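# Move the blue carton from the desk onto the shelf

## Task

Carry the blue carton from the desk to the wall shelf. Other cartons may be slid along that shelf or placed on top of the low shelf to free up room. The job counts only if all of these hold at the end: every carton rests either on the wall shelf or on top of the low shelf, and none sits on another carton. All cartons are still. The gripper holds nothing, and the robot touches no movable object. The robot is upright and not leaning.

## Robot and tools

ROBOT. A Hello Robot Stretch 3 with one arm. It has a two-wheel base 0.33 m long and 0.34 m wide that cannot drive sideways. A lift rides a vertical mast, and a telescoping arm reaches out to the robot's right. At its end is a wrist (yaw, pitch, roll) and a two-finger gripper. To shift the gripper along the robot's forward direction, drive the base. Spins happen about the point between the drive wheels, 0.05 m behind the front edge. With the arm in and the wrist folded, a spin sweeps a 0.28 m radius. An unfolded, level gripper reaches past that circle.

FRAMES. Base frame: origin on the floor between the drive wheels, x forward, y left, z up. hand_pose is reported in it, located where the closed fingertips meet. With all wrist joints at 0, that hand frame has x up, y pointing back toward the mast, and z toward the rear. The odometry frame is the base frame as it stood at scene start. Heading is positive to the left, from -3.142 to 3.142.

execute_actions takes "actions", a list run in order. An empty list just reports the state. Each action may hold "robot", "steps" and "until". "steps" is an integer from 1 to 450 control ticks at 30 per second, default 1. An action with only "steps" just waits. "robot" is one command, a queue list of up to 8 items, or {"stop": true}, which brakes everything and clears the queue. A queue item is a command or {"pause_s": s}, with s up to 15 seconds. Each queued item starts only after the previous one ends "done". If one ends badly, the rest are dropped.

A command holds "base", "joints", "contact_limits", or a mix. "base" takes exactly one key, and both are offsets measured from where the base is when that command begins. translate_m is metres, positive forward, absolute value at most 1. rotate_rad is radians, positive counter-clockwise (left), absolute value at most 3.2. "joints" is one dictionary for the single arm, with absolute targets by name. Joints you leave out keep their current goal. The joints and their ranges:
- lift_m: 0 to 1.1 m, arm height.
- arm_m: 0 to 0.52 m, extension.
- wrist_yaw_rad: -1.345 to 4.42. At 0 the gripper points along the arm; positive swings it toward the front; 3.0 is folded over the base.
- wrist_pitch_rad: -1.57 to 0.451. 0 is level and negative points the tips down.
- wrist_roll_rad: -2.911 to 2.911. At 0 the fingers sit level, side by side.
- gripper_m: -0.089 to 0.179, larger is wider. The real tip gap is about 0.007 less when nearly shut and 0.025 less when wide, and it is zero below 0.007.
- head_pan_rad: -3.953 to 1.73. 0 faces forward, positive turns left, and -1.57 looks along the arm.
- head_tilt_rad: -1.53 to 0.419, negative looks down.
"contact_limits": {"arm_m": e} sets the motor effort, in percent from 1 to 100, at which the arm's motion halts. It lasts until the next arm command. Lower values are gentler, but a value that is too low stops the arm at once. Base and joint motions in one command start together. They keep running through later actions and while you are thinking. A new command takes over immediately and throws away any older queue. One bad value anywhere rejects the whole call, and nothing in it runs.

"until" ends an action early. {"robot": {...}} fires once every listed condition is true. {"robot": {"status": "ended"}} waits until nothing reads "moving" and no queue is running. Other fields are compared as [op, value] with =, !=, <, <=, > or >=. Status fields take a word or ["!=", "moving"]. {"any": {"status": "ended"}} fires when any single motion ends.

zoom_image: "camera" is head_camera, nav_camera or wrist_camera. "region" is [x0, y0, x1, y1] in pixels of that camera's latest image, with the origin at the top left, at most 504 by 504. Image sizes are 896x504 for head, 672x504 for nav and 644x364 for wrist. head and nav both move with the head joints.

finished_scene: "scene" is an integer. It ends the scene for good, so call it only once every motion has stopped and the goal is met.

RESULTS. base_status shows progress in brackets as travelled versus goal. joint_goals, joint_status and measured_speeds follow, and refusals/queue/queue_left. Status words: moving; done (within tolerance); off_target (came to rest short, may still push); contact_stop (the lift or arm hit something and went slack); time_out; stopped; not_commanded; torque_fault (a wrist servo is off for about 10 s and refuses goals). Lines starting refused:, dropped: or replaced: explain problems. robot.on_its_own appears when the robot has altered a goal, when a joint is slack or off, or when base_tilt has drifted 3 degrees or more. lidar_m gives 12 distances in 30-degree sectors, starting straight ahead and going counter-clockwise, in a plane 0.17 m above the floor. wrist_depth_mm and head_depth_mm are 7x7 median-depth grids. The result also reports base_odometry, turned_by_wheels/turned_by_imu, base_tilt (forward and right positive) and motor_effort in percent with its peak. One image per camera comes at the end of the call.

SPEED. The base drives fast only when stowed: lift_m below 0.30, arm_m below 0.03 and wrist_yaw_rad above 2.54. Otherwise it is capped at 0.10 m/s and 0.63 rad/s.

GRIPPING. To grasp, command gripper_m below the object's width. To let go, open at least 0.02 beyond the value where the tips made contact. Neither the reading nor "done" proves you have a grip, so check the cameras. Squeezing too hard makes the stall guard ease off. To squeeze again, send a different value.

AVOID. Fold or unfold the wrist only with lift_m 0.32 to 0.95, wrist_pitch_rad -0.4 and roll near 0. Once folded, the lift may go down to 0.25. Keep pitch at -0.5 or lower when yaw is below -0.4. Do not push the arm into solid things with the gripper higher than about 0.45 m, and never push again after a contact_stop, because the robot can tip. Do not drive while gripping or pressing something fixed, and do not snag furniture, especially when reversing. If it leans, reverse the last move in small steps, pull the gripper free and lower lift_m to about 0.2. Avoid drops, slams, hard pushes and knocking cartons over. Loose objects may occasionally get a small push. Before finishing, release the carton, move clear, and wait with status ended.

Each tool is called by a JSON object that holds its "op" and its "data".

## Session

{"op": "execute_actions", "data": {"actions": [{"robot":{"joints":{"head_pan_rad":-1.57,"head_tilt_rad":-0.5}},"steps":450,"until":{"robot":{"status":"ended"}}}]}}

Scene clock: 1.27 s.
robot.base_odometry: x=+0.000 y=+0.000 heading=+0.000 (m, m, rad; robot's odometry frame)
robot.turned_by_wheels: +0.000 (rad since the last result)
robot.turned_by_imu: +0.000 (rad since the last result)
robot.base_tilt: forward=-0.8 right=+0.3 (deg)
robot.lidar_m: 1.49 1.97 1.47 2.05 2.37 1.95 2.12 2.86 2.80 1.88 1.45 1.42
robot.head_depth_mm: 2366 2530 2717 2778 2125 1631 1330 / 2511 2666 2887 2935 2109 1645 1326 / 2589 2785 2992 3096 2120 1660 1338 / 2280 2437 2634 2733 2141 1641 1338 / 1994 2114 2219 2430 2137 1653 1340 / 1732 1818 1918 2052 2074 1646 1345 / 1541 1605 1681 1799 1899 1675 1349
robot.base_status: not_commanded
robot.joint_positions: lift_m=+0.335 arm_m=-0.002 wrist_yaw_rad=+2.865 wrist_pitch_rad=-0.508 wrist_roll_rad=+0.011 gripper_m=+0.037 head_pan_rad=-1.563 head_tilt_rad=-0.494
robot.joint_goals: lift_m=+0.335 arm_m=-0.002 wrist_yaw_rad=+2.865 wrist_pitch_rad=-0.508 wrist_roll_rad=+0.011 gripper_m=+0.037 head_pan_rad=-1.570 head_tilt_rad=-0.500
robot.joint_status: lift_m=not_commanded arm_m=not_commanded wrist_yaw_rad=not_commanded wrist_pitch_rad=not_commanded wrist_roll_rad=not_commanded gripper_m=not_commanded head_pan_rad=done head_tilt_rad=done
robot.measured_speeds: translate_m=+0.000 rotate_rad=+0.000 lift_m=+0.000 arm_m=+0.000 wrist_yaw_rad=+0.000 wrist_pitch_rad=+0.000 wrist_roll_rad=+0.000 head_pan_rad=+0.000 head_tilt_rad=+0.000
robot: refusals=0 queue=done queue_left=0
robot.motor_effort: left_wheel=+0(0) right_wheel=+1(0) lift_m=+40(40) arm_m=-1(1) wrist_yaw_rad=+0(0) wrist_pitch_rad=+4(4) wrist_roll_rad=+0(0) gripper_m=+0(1) head_pan_rad=-3(39) head_tilt_rad=-3(36) (%)
robot.hand_pose: x=+0.0368 y=+0.0614 z=+0.3278 quat_wxyz=(+0.271, +0.706, +0.080, +0.650) (m; robot's base frame)
robot.wrist_depth_mm: - - - - - - - / - - - - - - - / 853 889 847 847 861 864 855 / 685 - 704 693 700 702 698 / 588 - 611 596 596 595 588 / 506 514 - 508 517 510 507 / 462 - - 459 450 450 444
pictures: head_camera (sideways: a quarter turn clockwise sets it upright), nav_camera (sideways: a quarter turn counterclockwise sets it upright), wrist_camera
camera_calibration (this result's frames):
head_camera: T_world_to_cam=[[0.02968, 0.441695, -0.896674, 1.18548], [0.998984, -0.0435384, 0.0116198, -0.0175225], [-0.0339074, -0.896108, -0.442538, 0.535066], [0, 0, 0, 1]] pos_world=[0.000462181, -0.0449076, 1.29998]
nav_camera: T_world_to_cam=[[-0.0385394, -0.434774, 0.899714, -1.12422], [-0.999144, 0.0303384, -0.0281378, 0.094532], [-0.0150623, -0.900028, -0.435571, 0.529528], [0, 0, 0, 1]] pos_world=[0.0591004, -0.0150588, 1.24478]
wrist_camera: T_world_to_cam=[[0.963975, -0.265341, -0.0186183, -0.00920366], [-0.185078, -0.618814, -0.763423, 0.326571], [0.191046, 0.739367, -0.64563, 0.32925], [0, 0, 0, 1]] pos_world=[0.00641117, -0.043792, 0.461715]
Images, in order (width x height): head_camera 896x504, nav_camera 672x504, wrist_camera 644x364.

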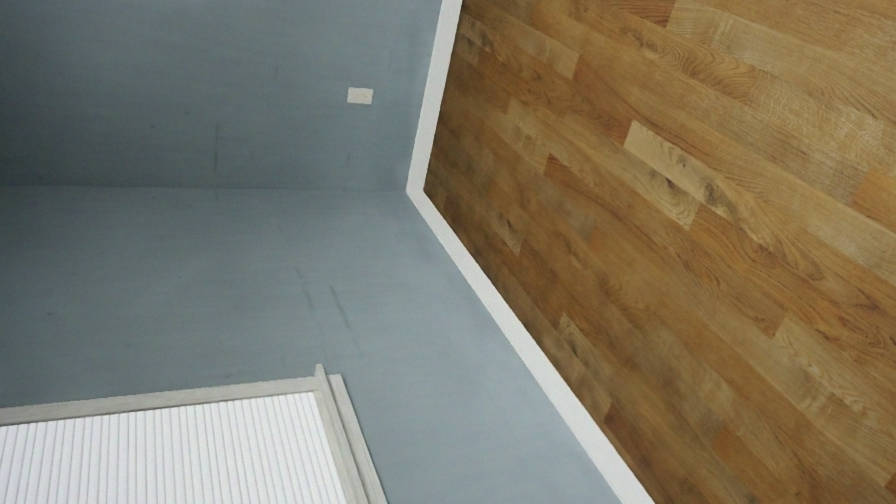

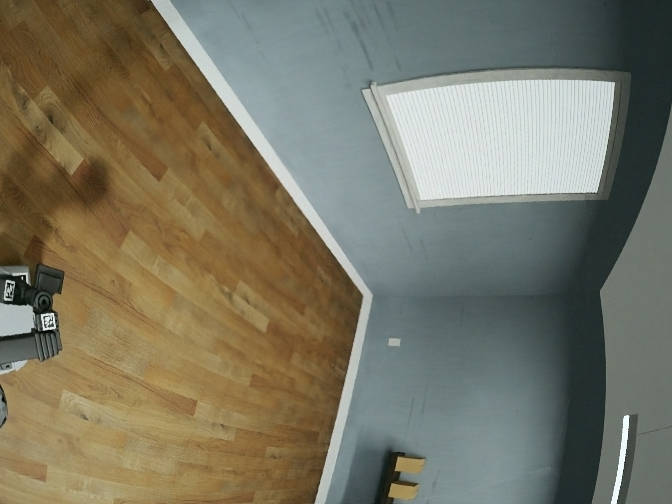

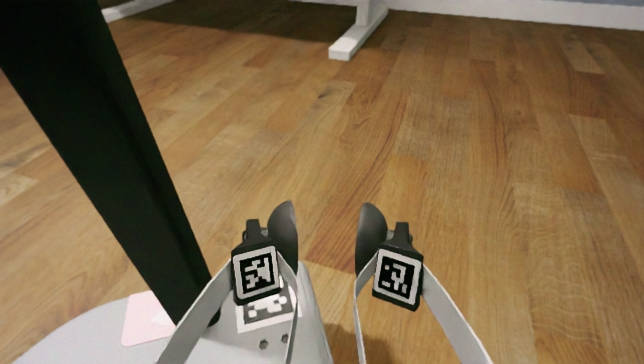

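{"op": "execute_actions", "data": {"actions": [{"robot":{"joints":{"head_pan_rad":-2.7}},"steps":450,"until":{"robot":{"status":"ended"}}}]}}

{"op": "execute_actions", "data": {"actions": [{"robot":{"joints":{"head_pan_rad":1.2}},"steps":450,"until":{"robot":{"status":"ended"}}}]}}

Scene clock: 3.53 s.
robot.base_odometry: x=+0.000 y=+0.000 heading=+0.000 (m, m, rad; robot's odometry frame)
robot.turned_by_wheels: +0.000 (rad since the last result)
robot.turned_by_imu: +0.000 (rad since the last result)
robot.base_tilt: forward=-0.7 right=+0.2 (deg)
robot.lidar_m: 1.50 1.97 1.46 2.06 2.36 1.95 2.12 2.87 2.81 1.88 1.45 1.42
robot.head_depth_mm: 2544 2661 2812 2832 2108 1640 1342 / 2758 3031 3174 2991 2120 1632 1335 / 2992 3212 3473 3003 2134 1664 1331 / 2861 3055 3256 3039 2154 1648 1347 / 2675 2890 3102 3061 2149 1652 1341 / 2498 2675 2715 2955 2139 1679 1334 / 2391 2533 2637 2796 2158 1660 1349
robot.base_status: not_commanded
robot.joint_positions: lift_m=+0.335 arm_m=-0.002 wrist_yaw_rad=+2.865 wrist_pitch_rad=-0.508 wrist_roll_rad=+0.011 gripper_m=+0.037 head_pan_rad=-2.693 head_tilt_rad=-0.494
robot.joint_goals: lift_m=+0.335 arm_m=-0.002 wrist_yaw_rad=+2.865 wrist_pitch_rad=-0.508 wrist_roll_rad=+0.011 gripper_m=+0.037 head_pan_rad=-2.700 head_tilt_rad=-0.500
robot.joint_status: lift_m=not_commanded arm_m=not_commanded wrist_yaw_rad=not_commanded wrist_pitch_rad=not_commanded wrist_roll_rad=not_commanded gripper_m=not_commanded head_pan_rad=done head_tilt_rad=done
robot.measured_speeds: translate_m=+0.000 rotate_rad=+0.000 lift_m=+0.000 arm_m=+0.000 wrist_yaw_rad=+0.000 wrist_pitch_rad=+0.000 wrist_roll_rad=+0.000 head_pan_rad=+0.000 head_tilt_rad=+0.000
robot: refusals=0 queue=done queue_left=0
robot.motor_effort: left_wheel=+0(0) right_wheel=+1(0) lift_m=+41(40) arm_m=-1(1) wrist_yaw_rad=+0(0) wrist_pitch_rad=+4(4) wrist_roll_rad=+0(0) gripper_m=+0(0) head_pan_rad=-3(40) head_tilt_rad=-3(3) (%)
robot.hand_pose: x=+0.0368 y=+0.0614 z=+0.3278 quat_wxyz=(+0.271, +0.706, +0.080, +0.650) (m; robot's base frame)
robot.wrist_depth_mm: - - - - - - - / - - - - - - - / 872 891 850 854 850 863 853 / 706 - 708 704 704 693 703 / 590 - 608 584 604 591 588 / 507 514 - 513 514 512 508 / 460 - - 464 446 450 451
pictures: head_camera (sideways: a quarter turn clockwise sets it upright), nav_camera (sideways: a quarter turn counterclockwise sets it upright), wrist_camera
camera_calibration (this result's frames):
head_camera: T_world_to_cam=[[0.412331, 0.161703, -0.896569, 1.18301], [0.386846, -0.922071, 0.0116075, -0.0137724], [-0.824823, -0.35162, -0.442752, 0.540169], [0, 0, 0, 1]] pos_world=[-0.03692, -0.0140611, 1.29997]
nav_camera: T_world_to_cam=[[-0.409852, -0.150738, 0.899611, -1.12182], [-0.398849, 0.916585, -0.0281286, 0.0908583], [-0.82033, -0.370337, -0.435786, 0.534719], [0, 0, 0, 1]] pos_world=[0.0151061, -0.0543532, 1.24478]
wrist_camera: T_world_to_cam=[[0.963975, -0.265341, -0.0186182, -0.00920368], [-0.185078, -0.618814, -0.763423, 0.326571], [0.191046, 0.739367, -0.64563, 0.32925], [0, 0, 0, 1]] pos_world=[0.00641116, -0.043792, 0.461715]
Images, in order (width x height): head_camera 896x504, nav_camera 672x504, wrist_camera 644x364.

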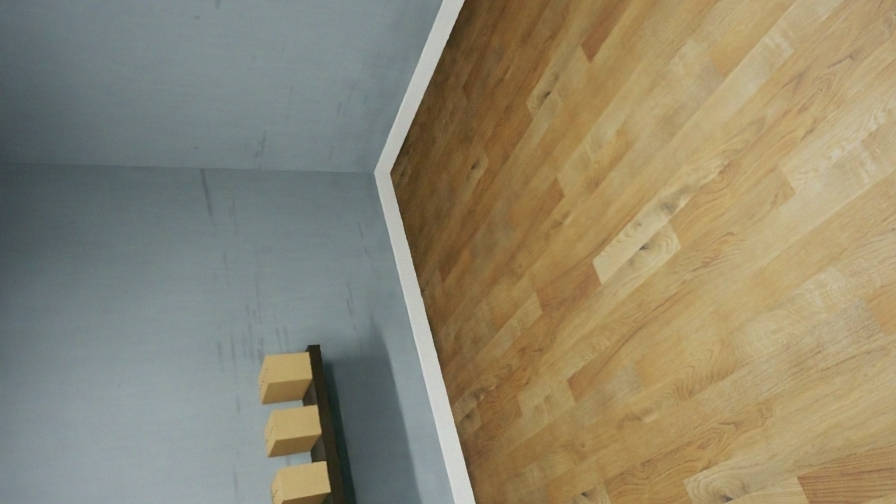

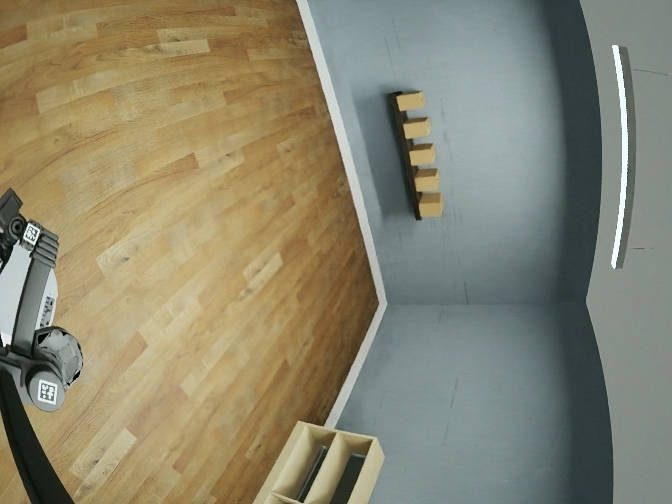

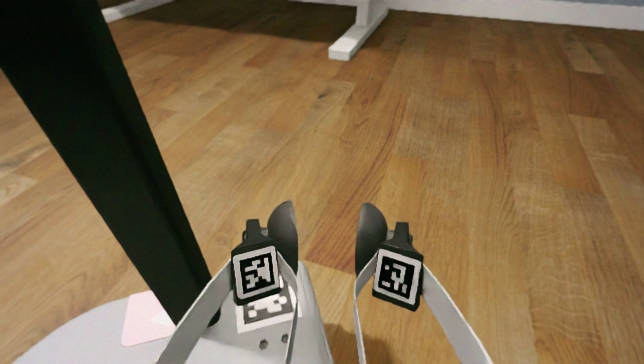

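Scene clock: 5.70 s.
robot.base_odometry: x=+0.000 y=+0.000 heading=+0.000 (m, m, rad; robot's odometry frame)
robot.turned_by_wheels: +0.000 (rad since the last result)
robot.turned_by_imu: +0.000 (rad since the last result)
robot.base_tilt: forward=-0.7 right=+0.0 (deg)
robot.lidar_m: 1.49 1.97 1.46 2.06 2.37 1.96 2.13 2.87 2.81 1.88 1.45 1.42
robot.head_depth_mm: 1556 1696 1817 1985 2073 1638 1326 / 1586 1716 1846 2017 2098 1632 1335 / 1625 1737 1880 2068 2139 1648 1344 / 1649 1782 1897 1441 1963 1639 1340 / 1680 1808 1961 1461 2188 1658 1334 / 1710 1849 1979 1471 2140 1656 1353 / 1719 1885 2004 1562 2173 1658 1351
robot.base_status: not_commanded
robot.joint_positions: lift_m=+0.335 arm_m=-0.002 wrist_yaw_rad=+2.865 wrist_pitch_rad=-0.508 wrist_roll_rad=+0.011 gripper_m=+0.037 head_pan_rad=+1.193 head_tilt_rad=-0.494
robot.joint_goals: lift_m=+0.335 arm_m=-0.002 wrist_yaw_rad=+2.865 wrist_pitch_rad=-0.508 wrist_roll_rad=+0.011 gripper_m=+0.037 head_pan_rad=+1.200 head_tilt_rad=-0.500
robot.joint_status: lift_m=not_commanded arm_m=not_commanded wrist_yaw_rad=not_commanded wrist_pitch_rad=not_commanded wrist_roll_rad=not_commanded gripper_m=not_commanded head_pan_rad=done head_tilt_rad=done
robot.measured_speeds: translate_m=+0.000 rotate_rad=+0.000 lift_m=+0.000 arm_m=+0.000 wrist_yaw_rad=+0.000 wrist_pitch_rad=+0.000 wrist_roll_rad=+0.000 head_pan_rad=+0.000 head_tilt_rad=+0.000
robot: refusals=0 queue=done queue_left=0
robot.motor_effort: left_wheel=+0(1) right_wheel=+1(1) lift_m=+40(41) arm_m=-1(1) wrist_yaw_rad=+0(0) wrist_pitch_rad=+4(4) wrist_roll_rad=+0(0) gripper_m=+0(1) head_pan_rad=+2(38) head_tilt_rad=-4(3) (%)
robot.hand_pose: x=+0.0368 y=+0.0614 z=+0.3278 quat_wxyz=(+0.271, +0.706, +0.080, +0.650) (m; robot's base frame)
robot.wrist_depth_mm: - - - - - - - / - - - - - - - / 869 883 855 846 851 858 863 / 697 - 694 703 698 686 698 / 584 - 608 587 593 586 585 / 510 516 - 513 515 515 512 / 462 - - 462 447 451 452
pictures: head_camera (sideways: a quarter turn clockwise sets it upright), nav_camera (sideways: a quarter turn counterclockwise sets it upright), wrist_camera
camera_calibration (this result's frames):
head_camera: T_world_to_cam=[[-0.193895, -0.398207, -0.896569, 1.18671], [-0.909059, 0.416505, 0.0116075, -0.00586729], [0.368803, 0.817285, -0.442753, 0.532888], [0, 0, 0, 1]] pos_world=[0.0282327, 0.0394788, 1.29997]
nav_camera: T_world_to_cam=[[0.199497, 0.388461, 0.89961, -1.12553], [0.914176, -0.40434, -0.0281286, 0.0828488], [0.352822, 0.828014, -0.435786, 0.527564], [0, 0, 0, 1]] pos_world=[-0.0373339, 0.033895, 1.24478]
wrist_camera: T_world_to_cam=[[0.963975, -0.265341, -0.0186184, -0.00920366], [-0.185078, -0.618814, -0.763423, 0.326571], [0.191046, 0.739367, -0.64563, 0.32925], [0, 0, 0, 1]] pos_world=[0.0064112, -0.043792, 0.461715]
Images, in order (width x height): head_camera 896x504, nav_camera 672x504, wrist_camera 644x364.

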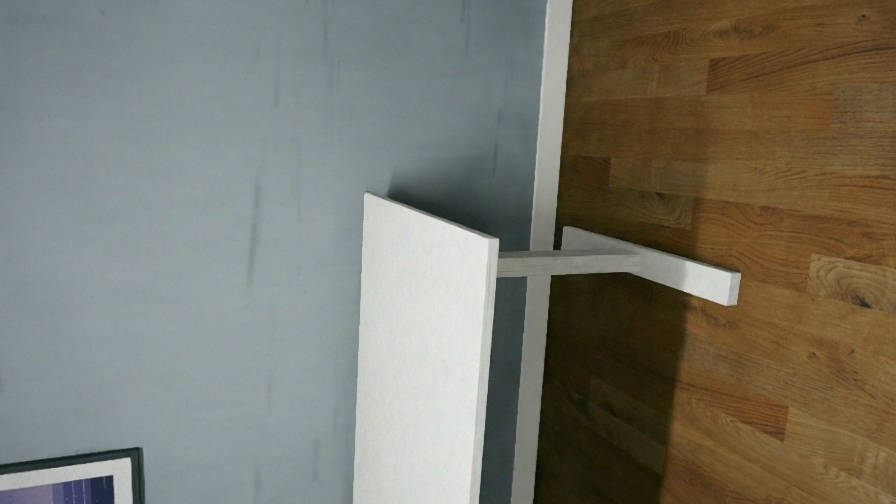

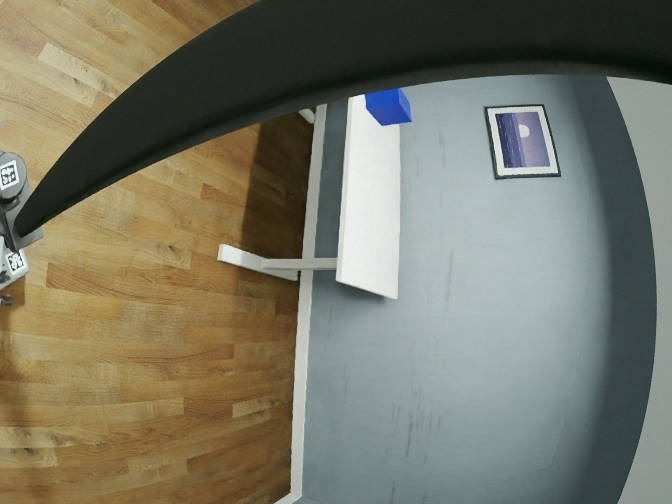

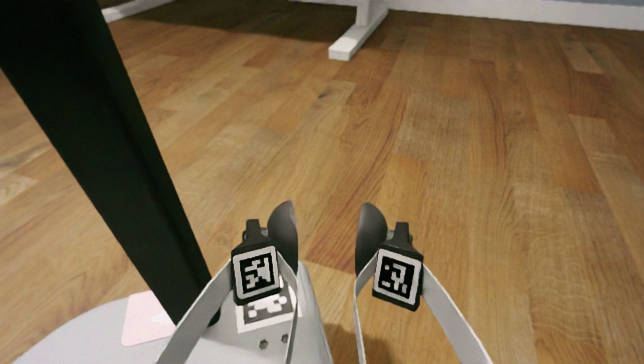

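{"op": "execute_actions", "data": {"actions": [{"robot":[{"base":{"rotate_rad":-2.561},"joints":{"lift_m":0.27,"gripper_m":0,"head_pan_rad":-1.57,"head_tilt_rad":-0.65}},{"base":{"translate_m":1.0}},{"base":{"translate_m":0.95}},{"base":{"rotate_rad":1.97}},{"joints":{"lift_m":0.75,"wrist_pitch_rad":-0.4,"wrist_roll_rad":0}},{"joints":{"wrist_yaw_rad":0}}],"steps":450,"until":{"robot":{"status":"ended"}}},{"steps":450,"until":{"robot":{"status":"ended"}}}]}}

Scene clock: 34.57 s.
robot.base_odometry: x=-1.630 y=-1.070 heading=-0.591 (m, m, rad; robot's odometry frame)
robot.turned_by_wheels: -0.591 (rad since the last result)
robot.turned_by_imu: -0.586 (rad since the last result)
robot.base_tilt: forward=-0.8 right=+0.1 (deg)
robot.lidar_m: 2.15 2.24 3.06 3.36 1.89 1.47 1.60 1.42 1.05 1.01 1.06 1.46
robot.head_depth_mm: 840 932 1005 884 1362 1442 1225 / 840 927 1023 1017 1356 1456 1228 / 837 923 1000 878 1345 1454 1244 / 833 923 1028 1047 1324 1447 - / 833 918 997 883 1332 1451 1222 / 824 916 1002 969 1322 1429 1224 / 831 914 990 896 1315 1424 1231
robot.base_status: done (rotate_rad +1.9699 of +1.9700)
robot.joint_positions: lift_m=+0.750 arm_m=-0.002 wrist_yaw_rad=+0.002 wrist_pitch_rad=-0.422 wrist_roll_rad=+0.004 gripper_m=+0.000 head_pan_rad=-1.563 head_tilt_rad=-0.643
robot.joint_goals: lift_m=+0.750 arm_m=-0.002 wrist_yaw_rad=+0.000 wrist_pitch_rad=-0.400 wrist_roll_rad=+0.000 gripper_m=+0.000 head_pan_rad=-1.570 head_tilt_rad=-0.650
robot.joint_status: lift_m=done arm_m=not_commanded wrist_yaw_rad=done wrist_pitch_rad=done wrist_roll_rad=done gripper_m=done head_pan_rad=done head_tilt_rad=done
robot.measured_speeds: translate_m=+0.000 rotate_rad=+0.000 lift_m=+0.000 arm_m=+0.000 wrist_yaw_rad=+0.000 wrist_pitch_rad=+0.000 wrist_roll_rad=+0.000 head_pan_rad=+0.000 head_tilt_rad=+0.000
robot: refusals=0 queue=done queue_left=0
robot.motor_effort: left_wheel=-4(17) right_wheel=+4(15) lift_m=+55(59) arm_m=-2(1) wrist_yaw_rad=-3(4) wrist_pitch_rad=+7(7) wrist_roll_rad=-3(4) gripper_m=-3(81) head_pan_rad=-3(38) head_tilt_rad=-3(22) (%)
robot.hand_pose: x=-0.0210 y=-0.3666 z=+0.7612 quat_wxyz=(+0.690, +0.149, -0.692, -0.148) (m; robot's base frame)
robot.wrist_depth_mm: 503 501 473 685 475 503 471 / 549 534 533 543 523 527 738 / 883 864 853 863 852 840 858 / - - 977 955 965 957 932 / - - - - - - - / - - - 974 - - - / 893 905 915 904 889 939 929
pictures: head_camera (sideways: a quarter turn clockwise sets it upright), nav_camera (sideways: a quarter turn counterclockwise sets it upright), wrist_camera
camera_calibration (this result's frames):
head_camera: T_world_to_cam=[[0.0289776, 0.569831, -0.821251, 1.08713], [0.998968, -0.0452655, 0.00384044, -0.00739299], [-0.0349859, -0.820514, -0.570555, 0.701637], [0, 0, 0, 1]] pos_world=[0.000430467, -0.0441105, 1.29315]
nav_camera: T_world_to_cam=[[-0.037829, -0.563434, 0.825295, -1.02717], [-0.999154, 0.0346624, -0.0221339, 0.0867108], [-0.0161357, -0.825434, -0.564269, 0.696987], [0, 0, 0, 1]] pos_world=[0.0590271, -0.00643026, 1.24292]
wrist_camera: T_world_to_cam=[[-0.999816, -0.0150957, -0.0118073, -0.0136713], [0.00090114, 0.578378, -0.815769, 0.864503], [0.0191436, -0.815629, -0.578258, 0.311649], [0, 0, 0, 1]] pos_world=[-0.020414, -0.246026, 0.885287]
Images, in order (width x height): head_camera 896x504, nav_camera 672x504, wrist_camera 644x364.

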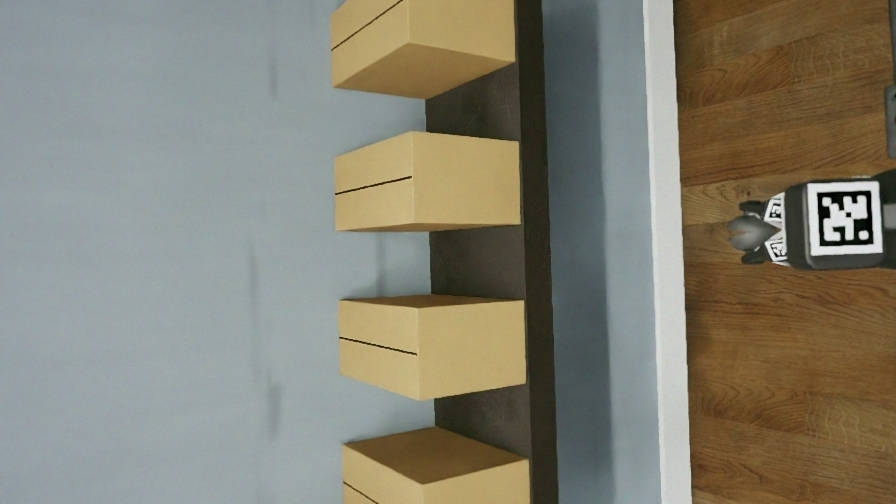

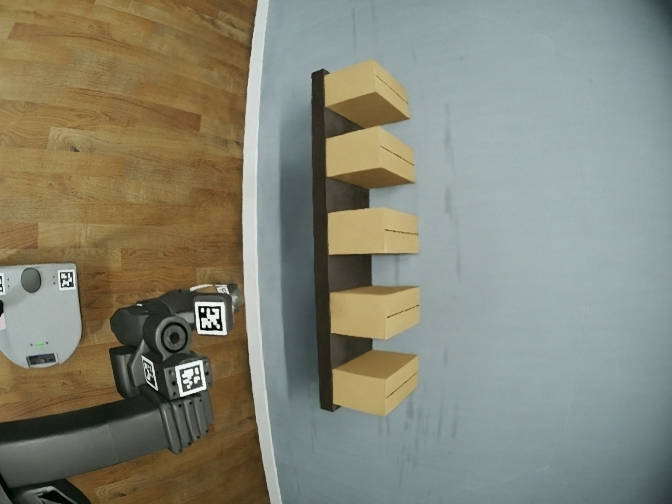

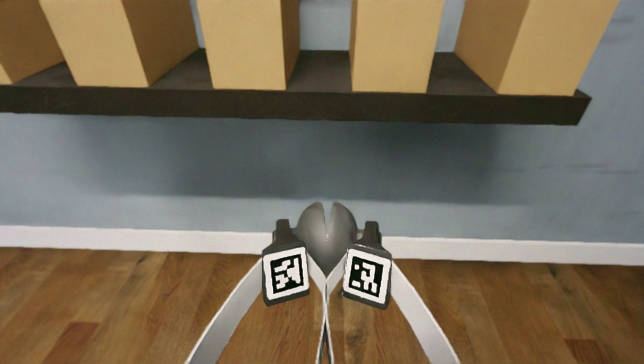

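{"op": "execute_actions", "data": {"actions": [{"robot":[{"joints":{"wrist_pitch_rad":0,"lift_m":0.63}},{"joints":{"arm_m":0.33}}],"steps":450,"until":{"robot":{"status":"ended"}}}]}}

Scene clock: 42.27 s.
robot.base_odometry: x=-1.630 y=-1.070 heading=-0.591 (m, m, rad; robot's odometry frame)
robot.turned_by_wheels: +0.000 (rad since the last result)
robot.turned_by_imu: +0.001 (rad since the last result)
robot.base_tilt: forward=-0.8 right=+0.2 (deg)
robot.lidar_m: 2.15 2.25 3.06 3.35 1.89 1.46 1.60 1.42 1.05 1.01 1.06 1.46
robot.head_depth_mm: 847 932 1010 892 1361 1442 1229 / 842 926 1020 1010 1348 1459 - / 836 921 1000 873 945 1382 1217 / 833 924 1030 1052 1308 1414 1219 / 829 918 986 883 1333 1441 1221 / 830 911 1003 970 1315 1444 1223 / 824 909 990 899 1313 1429 1229
robot.base_status: done (rotate_rad +1.9699 of +1.9700)
robot.joint_positions: lift_m=+0.630 arm_m=+0.330 wrist_yaw_rad=+0.001 wrist_pitch_rad=-0.026 wrist_roll_rad=+0.004 gripper_m=+0.000 head_pan_rad=-1.563 head_tilt_rad=-0.643
robot.joint_goals: lift_m=+0.630 arm_m=+0.330 wrist_yaw_rad=+0.000 wrist_pitch_rad=+0.000 wrist_roll_rad=+0.000 gripper_m=+0.000 head_pan_rad=-1.570 head_tilt_rad=-0.650
robot.joint_status: lift_m=done arm_m=done wrist_yaw_rad=done wrist_pitch_rad=done wrist_roll_rad=done gripper_m=done head_pan_rad=done head_tilt_rad=done
robot.measured_speeds: translate_m=+0.000 rotate_rad=+0.000 lift_m=+0.000 arm_m=+0.000 wrist_yaw_rad=+0.000 wrist_pitch_rad=+0.000 wrist_roll_rad=+0.000 head_pan_rad=+0.000 head_tilt_rad=+0.000
robot: refusals=0 queue=done queue_left=0
robot.motor_effort: left_wheel=-4(4) right_wheel=+4(4) lift_m=+24(54) arm_m=+6(5) wrist_yaw_rad=-1(3) wrist_pitch_rad=+8(9) wrist_roll_rad=-3(3) gripper_m=-1(2) head_pan_rad=-2(3) head_tilt_rad=-5(4) (%)
robot.hand_pose: x=-0.0212 y=-0.7301 z=+0.7386 quat_wxyz=(+0.706, +0.010, -0.708, -0.009) (m; robot's base frame)
robot.wrist_depth_mm: 176 174 215 409 173 170 168 / 182 180 218 421 180 176 175 / 190 187 220 441 187 183 182 / 197 196 225 450 194 190 192 / 206 203 228 - 201 198 263 / 212 210 208 207 205 205 204 / 218 216 214 214 212 209 207
pictures: head_camera (sideways: a quarter turn clockwise sets it upright), nav_camera (sideways: a quarter turn counterclockwise sets it upright), wrist_camera
camera_calibration (this result's frames):
head_camera: T_world_to_cam=[[0.0289777, 0.569831, -0.821251, 1.08713], [0.998968, -0.0452657, 0.00384045, -0.007393], [-0.0349861, -0.820514, -0.570554, 0.701637], [0, 0, 0, 1]] pos_world=[0.000430456, -0.0441105, 1.29315]
nav_camera: T_world_to_cam=[[-0.0378291, -0.563434, 0.825295, -1.02717], [-0.999154, 0.0346627, -0.0221339, 0.0867108], [-0.0161359, -0.825434, -0.564269, 0.696987], [0, 0, 0, 1]] pos_world=[0.0590271, -0.00643028, 1.24292]
wrist_camera: T_world_to_cam=[[-0.999828, -0.0175928, -0.00590728, -0.0258101], [0.00192884, 0.218076, -0.97593, 0.911602], [0.0184576, -0.975773, -0.218005, -0.380984], [0, 0, 0, 1]] pos_world=[-0.0205319, -0.571007, 0.806451]
Images, in order (width x height): head_camera 896x504, nav_camera 672x504, wrist_camera 644x364.

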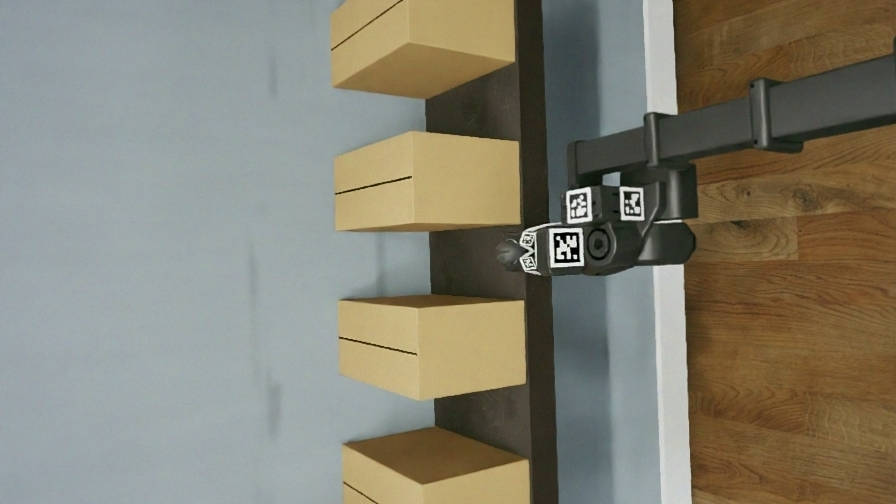

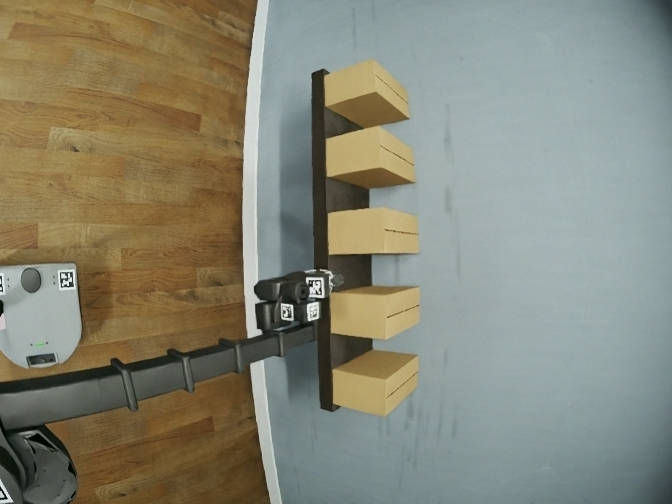

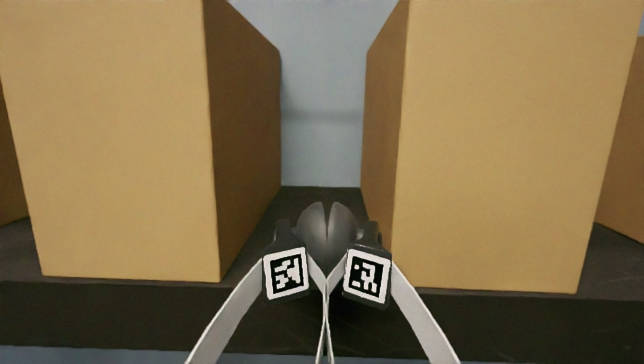

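{"op": "execute_actions", "data": {"actions": [{"robot":[{"base":{"translate_m":0.01}},{"joints":{"arm_m":0.42}},{"base":{"translate_m":-0.11}},{"base":{"translate_m":0.21}},{"base":{"translate_m":-0.1}},{"joints":{"arm_m":0.2}}],"steps":450,"until":{"robot":{"status":"ended"}}}]}}

Scene clock: 56.70 s.
robot.base_odometry: x=-1.622 y=-1.075 heading=-0.591 (m, m, rad; robot's odometry frame)
robot.turned_by_wheels: +0.000 (rad since the last result)
robot.turned_by_imu: +0.001 (rad since the last result)
robot.base_tilt: forward=-0.8 right=+0.2 (deg)
robot.lidar_m: 2.14 2.24 3.04 3.25 1.90 1.47 1.61 1.42 1.05 1.01 1.06 1.46
robot.head_depth_mm: 843 936 1007 889 1360 1451 1214 / 841 930 1016 873 1353 1478 - / 839 924 1010 975 1336 1474 1171 / 835 920 1027 1090 1306 1417 1194 / 832 921 1009 973 1328 1443 1230 / 830 919 1004 854 1306 1433 1223 / 828 912 988 878 1311 1450 1229
robot.base_status: done (translate_m -0.1000 of -0.1000)
robot.joint_positions: lift_m=+0.630 arm_m=+0.200 wrist_yaw_rad=+0.000 wrist_pitch_rad=-0.026 wrist_roll_rad=+0.004 gripper_m=+0.000 head_pan_rad=-1.563 head_tilt_rad=-0.643
robot.joint_goals: lift_m=+0.630 arm_m=+0.200 wrist_yaw_rad=+0.000 wrist_pitch_rad=+0.000 wrist_roll_rad=+0.000 gripper_m=+0.000 head_pan_rad=-1.570 head_tilt_rad=-0.650
robot.joint_status: lift_m=done arm_m=done wrist_yaw_rad=done wrist_pitch_rad=done wrist_roll_rad=done gripper_m=done head_pan_rad=done head_tilt_rad=done
robot.measured_speeds: translate_m=+0.000 rotate_rad=+0.000 lift_m=+0.000 arm_m=+0.000 wrist_yaw_rad=+0.000 wrist_pitch_rad=+0.000 wrist_roll_rad=+0.000 head_pan_rad=+0.000 head_tilt_rad=+0.000
robot: refusals=0 queue=done queue_left=0
robot.motor_effort: left_wheel=-3(10) right_wheel=+4(10) lift_m=+25(24) arm_m=-6(8) wrist_yaw_rad=+0(1) wrist_pitch_rad=+8(8) wrist_roll_rad=-3(3) gripper_m=-1(2) head_pan_rad=-2(3) head_tilt_rad=-4(5) (%)
robot.hand_pose: x=-0.0216 y=-0.6009 z=+0.7386 quat_wxyz=(+0.706, +0.009, -0.708, -0.010) (m; robot's base frame)
robot.wrist_depth_mm: 535 308 533 529 527 518 508 / 315 299 391 548 424 295 304 / 331 310 405 566 429 302 314 / 341 326 386 491 410 317 326 / 343 340 340 - 335 333 332 / 656 650 648 658 636 639 623 / 705 686 682 671 672 668 651
pictures: head_camera (sideways: a quarter turn clockwise sets it upright), nav_camera (sideways: a quarter turn counterclockwise sets it upright), wrist_camera
camera_calibration (this result's frames):
head_camera: T_world_to_cam=[[0.0289775, 0.569831, -0.821251, 1.08713], [0.998968, -0.0452654, 0.00384044, -0.00739299], [-0.0349858, -0.820514, -0.570555, 0.701637], [0, 0, 0, 1]] pos_world=[0.000430472, -0.0441105, 1.29315]
nav_camera: T_world_to_cam=[[-0.0378289, -0.563434, 0.825295, -1.02717], [-0.999154, 0.0346623, -0.0221339, 0.0867108], [-0.0161356, -0.825434, -0.564269, 0.696987], [0, 0, 0, 1]] pos_world=[0.0590271, -0.00643026, 1.24292]
wrist_camera: T_world_to_cam=[[-0.999853, -0.0161163, -0.00590715, -0.0230269], [0.00225079, 0.218071, -0.97593, 0.88342], [0.0170166, -0.9758, -0.218003, -0.254902], [0, 0, 0, 1]] pos_world=[-0.0206743, -0.441753, 0.806451]
Images, in order (width x height): head_camera 896x504, nav_camera 672x504, wrist_camera 644x364.

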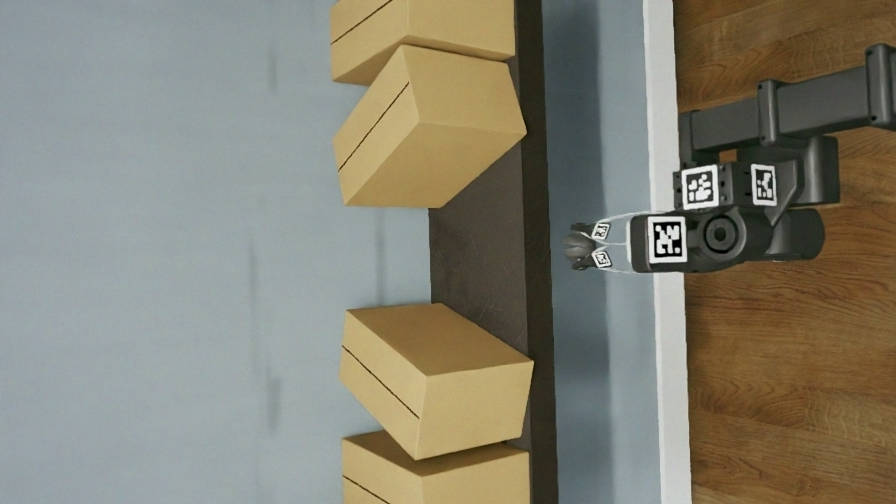

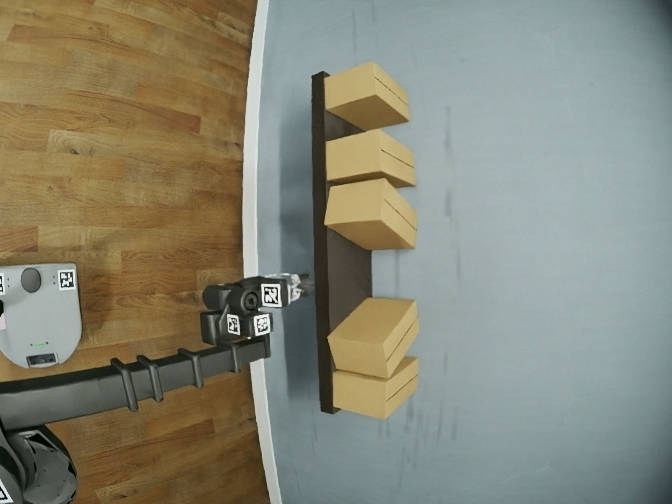

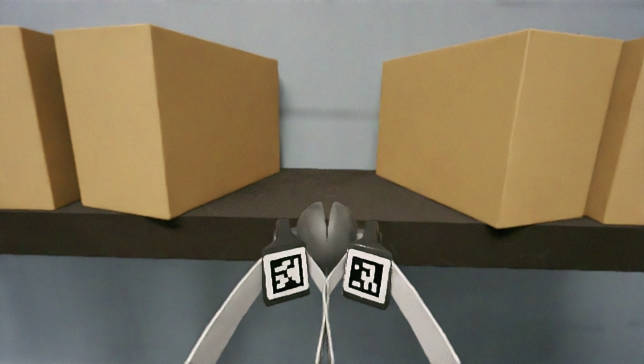

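{"op": "execute_actions", "data": {"actions": [{"robot":[{"joints":{"arm_m":0.5}},{"base":{"translate_m":-0.09}},{"base":{"translate_m":0.18}},{"base":{"translate_m":-0.09}},{"joints":{"arm_m":0.2}}],"steps":450,"until":{"robot":{"status":"ended"}}}]}}

Scene clock: 73.33 s.
robot.base_odometry: x=-1.622 y=-1.075 heading=-0.591 (m, m, rad; robot's odometry frame)
robot.turned_by_wheels: +0.000 (rad since the last result)
robot.turned_by_imu: +0.001 (rad since the last result)
robot.base_tilt: forward=-0.8 right=+0.1 (deg)
robot.lidar_m: 2.14 2.23 3.05 3.25 1.89 1.48 1.61 1.41 1.05 1.01 1.06 1.46
robot.head_depth_mm: 841 935 1009 878 1353 1438 1208 / 840 927 995 873 1344 1460 - / 833 922 1016 991 1343 1474 1163 / 833 922 1020 1084 1303 1416 1197 / 831 917 1008 1013 1322 1447 1216 / 833 916 992 865 1313 1440 1223 / 826 911 987 866 1316 1432 1222
robot.base_status: done (translate_m -0.0900 of -0.0900)
robot.joint_positions: lift_m=+0.630 arm_m=+0.200 wrist_yaw_rad=+0.000 wrist_pitch_rad=-0.025 wrist_roll_rad=+0.004 gripper_m=+0.000 head_pan_rad=-1.563 head_tilt_rad=-0.643
robot.joint_goals: lift_m=+0.630 arm_m=+0.200 wrist_yaw_rad=+0.000 wrist_pitch_rad=+0.000 wrist_roll_rad=+0.000 gripper_m=+0.000 head_pan_rad=-1.570 head_tilt_rad=-0.650
robot.joint_status: lift_m=done arm_m=done wrist_yaw_rad=done wrist_pitch_rad=done wrist_roll_rad=done gripper_m=done head_pan_rad=done head_tilt_rad=done
robot.measured_speeds: translate_m=+0.000 rotate_rad=+0.000 lift_m=+0.000 arm_m=+0.000 wrist_yaw_rad=+0.000 wrist_pitch_rad=+0.000 wrist_roll_rad=+0.000 head_pan_rad=+0.000 head_tilt_rad=+0.000
robot: refusals=0 queue=done queue_left=0
robot.motor_effort: left_wheel=-4(10) right_wheel=+4(9) lift_m=+24(24) arm_m=-6(7) wrist_yaw_rad=+1(1) wrist_pitch_rad=+8(8) wrist_roll_rad=-3(3) gripper_m=-2(2) head_pan_rad=-3(2) head_tilt_rad=-4(4) (%)
robot.hand_pose: x=-0.0215 y=-0.6009 z=+0.7386 quat_wxyz=(+0.706, +0.009, -0.708, -0.009) (m; robot's base frame)
robot.wrist_depth_mm: 530 328 527 526 525 515 511 / 312 297 421 549 440 300 298 / 326 309 429 572 447 304 314 / 338 325 411 490 425 318 326 / 343 339 340 - 336 333 332 / 648 650 660 647 636 639 632 / 684 689 688 664 659 667 662
pictures: head_camera (sideways: a quarter turn clockwise sets it upright), nav_camera (sideways: a quarter turn counterclockwise sets it upright), wrist_camera
camera_calibration (this result's frames):
head_camera: T_world_to_cam=[[0.0289779, 0.569831, -0.821251, 1.08713], [0.998968, -0.0452661, 0.00384045, -0.007393], [-0.0349864, -0.820514, -0.570554, 0.701637], [0, 0, 0, 1]] pos_world=[0.00043044, -0.0441105, 1.29315]
nav_camera: T_world_to_cam=[[-0.0378293, -0.563434, 0.825295, -1.02717], [-0.999154, 0.034663, -0.0221339, 0.0867108], [-0.0161362, -0.825434, -0.564269, 0.696987], [0, 0, 0, 1]] pos_world=[0.0590271, -0.0064303, 1.24292]
wrist_camera: T_world_to_cam=[[-0.999851, -0.0162201, -0.00590475, -0.0230645], [0.00222843, 0.217922, -0.975964, 0.883393], [0.017117, -0.975831, -0.217854, -0.255025], [0, 0, 0, 1]] pos_world=[-0.0206644, -0.441746, 0.806465]
Images, in order (width x height): head_camera 896x504, nav_camera 672x504, wrist_camera 644x364.

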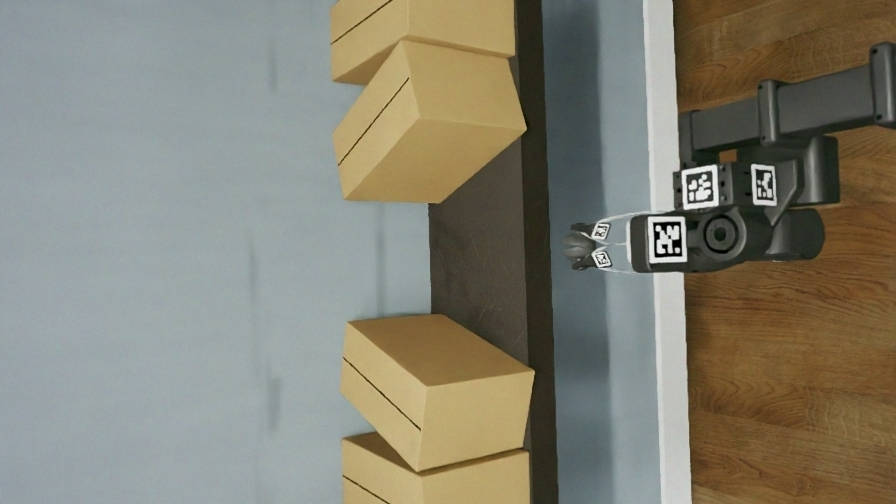

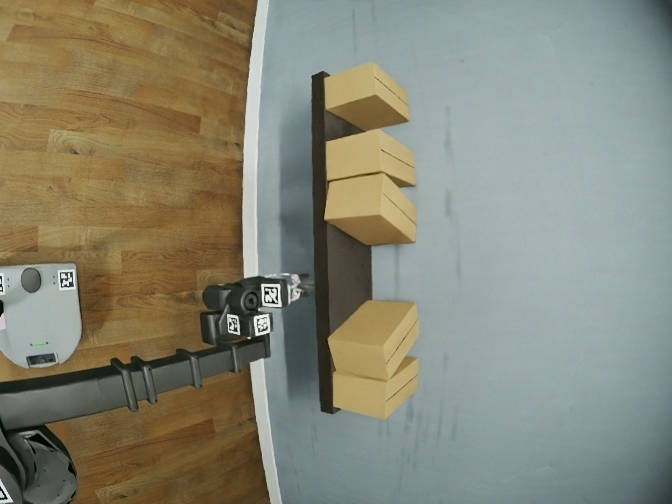

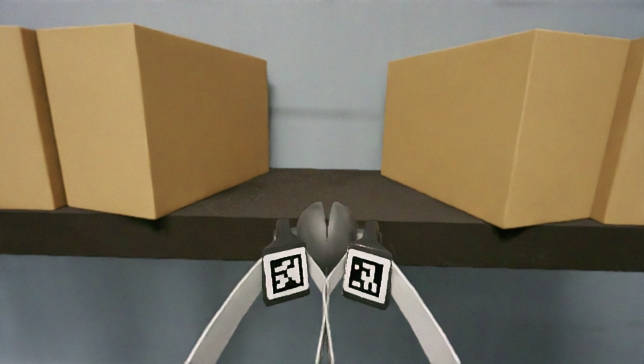

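{"op": "execute_actions", "data": {"actions": [{"robot":[{"joints":{"arm_m":0,"wrist_yaw_rad":3.0,"wrist_pitch_rad":-0.4}},{"joints":{"lift_m":0.27},"base":{"rotate_rad":1.682}},{"base":{"translate_m":1.0}},{"base":{"translate_m":1.0}},{"base":{"translate_m":0.2}},{"base":{"rotate_rad":1.46}},{"joints":{"lift_m":0.9,"gripper_m":0.179}},{"joints":{"wrist_yaw_rad":0}}],"steps":450,"until":{"robot":{"status":"ended"}}},{"steps":450,"until":{"robot":{"status":"ended"}}},{"robot":{"joints":{"wrist_pitch_rad":0}},"steps":450,"until":{"robot":{"status":"ended"}}}]}}

Scene clock: 106.13 s.
robot.base_odometry: x=-0.606 y=+0.876 heading=+2.551 (m, m, rad; robot's odometry frame)
robot.turned_by_wheels: +3.142 (rad since the last result)
robot.turned_by_imu: +3.155 (rad since the last result)
robot.base_tilt: forward=-0.9 right=+0.1 (deg)
robot.lidar_m: 0.94 1.16 1.58 3.16 3.33 2.50 2.40 2.17 1.27 1.56 1.21 1.36
robot.head_depth_mm: 1306 1448 1454 1021 1714 - - / 1318 1462 1455 1029 1732 - - / 1302 1445 1455 1027 1854 - - / 1308 1441 1467 1033 1865 - 1214 / 1302 1446 1012 962 1727 1449 1223 / 1298 1438 1483 1038 1737 1454 1223 / 1295 1432 1493 1041 1540 1457 1227
robot.base_status: done (rotate_rad +1.4599 of +1.4600)
robot.joint_positions: lift_m=+0.900 arm_m=+0.000 wrist_yaw_rad=+0.002 wrist_pitch_rad=-0.027 wrist_roll_rad=+0.004 gripper_m=+0.179 head_pan_rad=-1.563 head_tilt_rad=-0.643
robot.joint_goals: lift_m=+0.900 arm_m=+0.000 wrist_yaw_rad=+0.000 wrist_pitch_rad=+0.000 wrist_roll_rad=+0.000 gripper_m=+0.179 head_pan_rad=-1.570 head_tilt_rad=-0.650
robot.joint_status: lift_m=done arm_m=done wrist_yaw_rad=done wrist_pitch_rad=done wrist_roll_rad=done gripper_m=done head_pan_rad=done head_tilt_rad=done
robot.measured_speeds: translate_m=+0.000 rotate_rad=+0.000 lift_m=+0.000 arm_m=+0.000 wrist_yaw_rad=+0.000 wrist_pitch_rad=+0.000 wrist_roll_rad=+0.000 head_pan_rad=+0.000 head_tilt_rad=+0.000
robot: refusals=0 queue=done queue_left=0
robot.motor_effort: left_wheel=-3(15) right_wheel=+4(14) lift_m=+55(58) arm_m=-6(6) wrist_yaw_rad=-3(2) wrist_pitch_rad=+8(8) wrist_roll_rad=-2(3) gripper_m=+0(86) head_pan_rad=-3(2) head_tilt_rad=-5(5) (%)
robot.hand_pose: x=-0.0208 y=-0.4008 z=+1.0073 quat_wxyz=(+0.706, +0.011, -0.708, -0.009) (m; robot's base frame)
robot.wrist_depth_mm: - - - - - - - / - - - - - - - / - - - - - - - / - - - - - - - / - 935 816 834 903 928 - / 671 595 639 640 646 653 705 / - - - - - - -
pictures: head_camera (sideways: a quarter turn clockwise sets it upright), nav_camera (sideways: a quarter turn counterclockwise sets it upright), wrist_camera
camera_calibration (this result's frames):
head_camera: T_world_to_cam=[[0.0289976, 0.569883, -0.821214, 1.08708], [0.998966, -0.0453016, 0.00383703, -0.00738854], [-0.0350156, -0.820476, -0.570608, 0.701706], [0, 0, 0, 1]] pos_world=[0.00042888, -0.0441097, 1.29315]
nav_camera: T_world_to_cam=[[-0.0378488, -0.563486, 0.825258, -1.02712], [-0.999153, 0.0346997, -0.0221312, 0.0867072], [-0.0161656, -0.825396, -0.564322, 0.697057], [0, 0, 0, 1]] pos_world=[0.0590268, -0.00642834, 1.24292]
wrist_camera: T_world_to_cam=[[-0.999801, -0.0190724, -0.00587714, -0.0186727], [0.00155337, 0.219224, -0.975673, 1.10222], [0.0198968, -0.975488, -0.21915, 0.000211508], [0, 0, 0, 1]] pos_world=[-0.0203854, -0.241782, 1.07534]
Images, in order (width x height): head_camera 896x504, nav_camera 672x504, wrist_camera 644x364.

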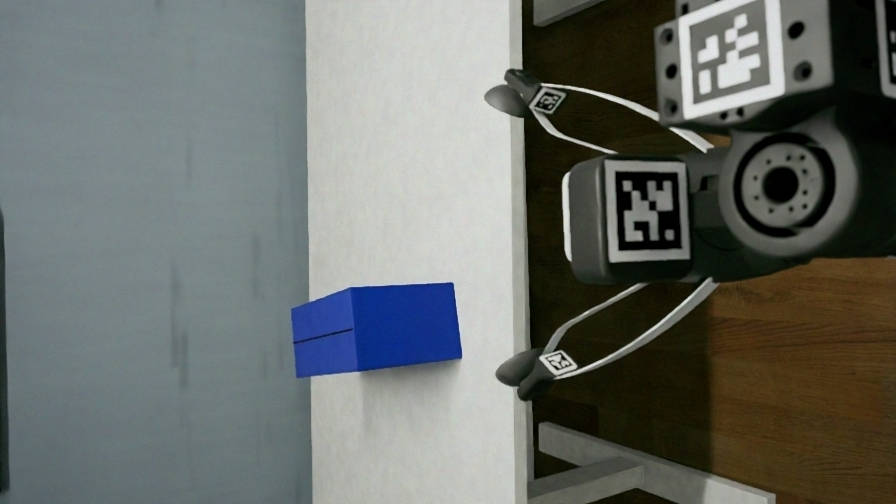

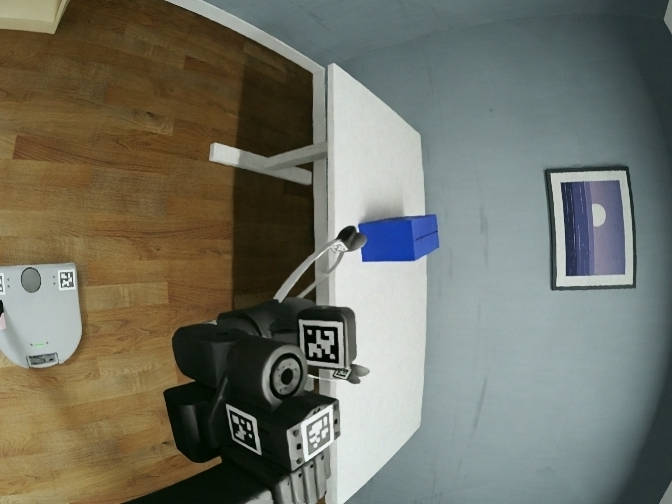

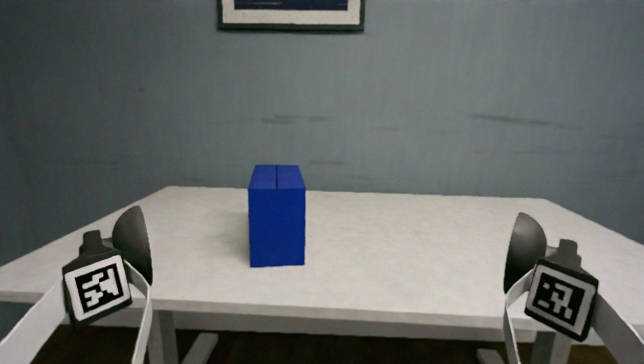

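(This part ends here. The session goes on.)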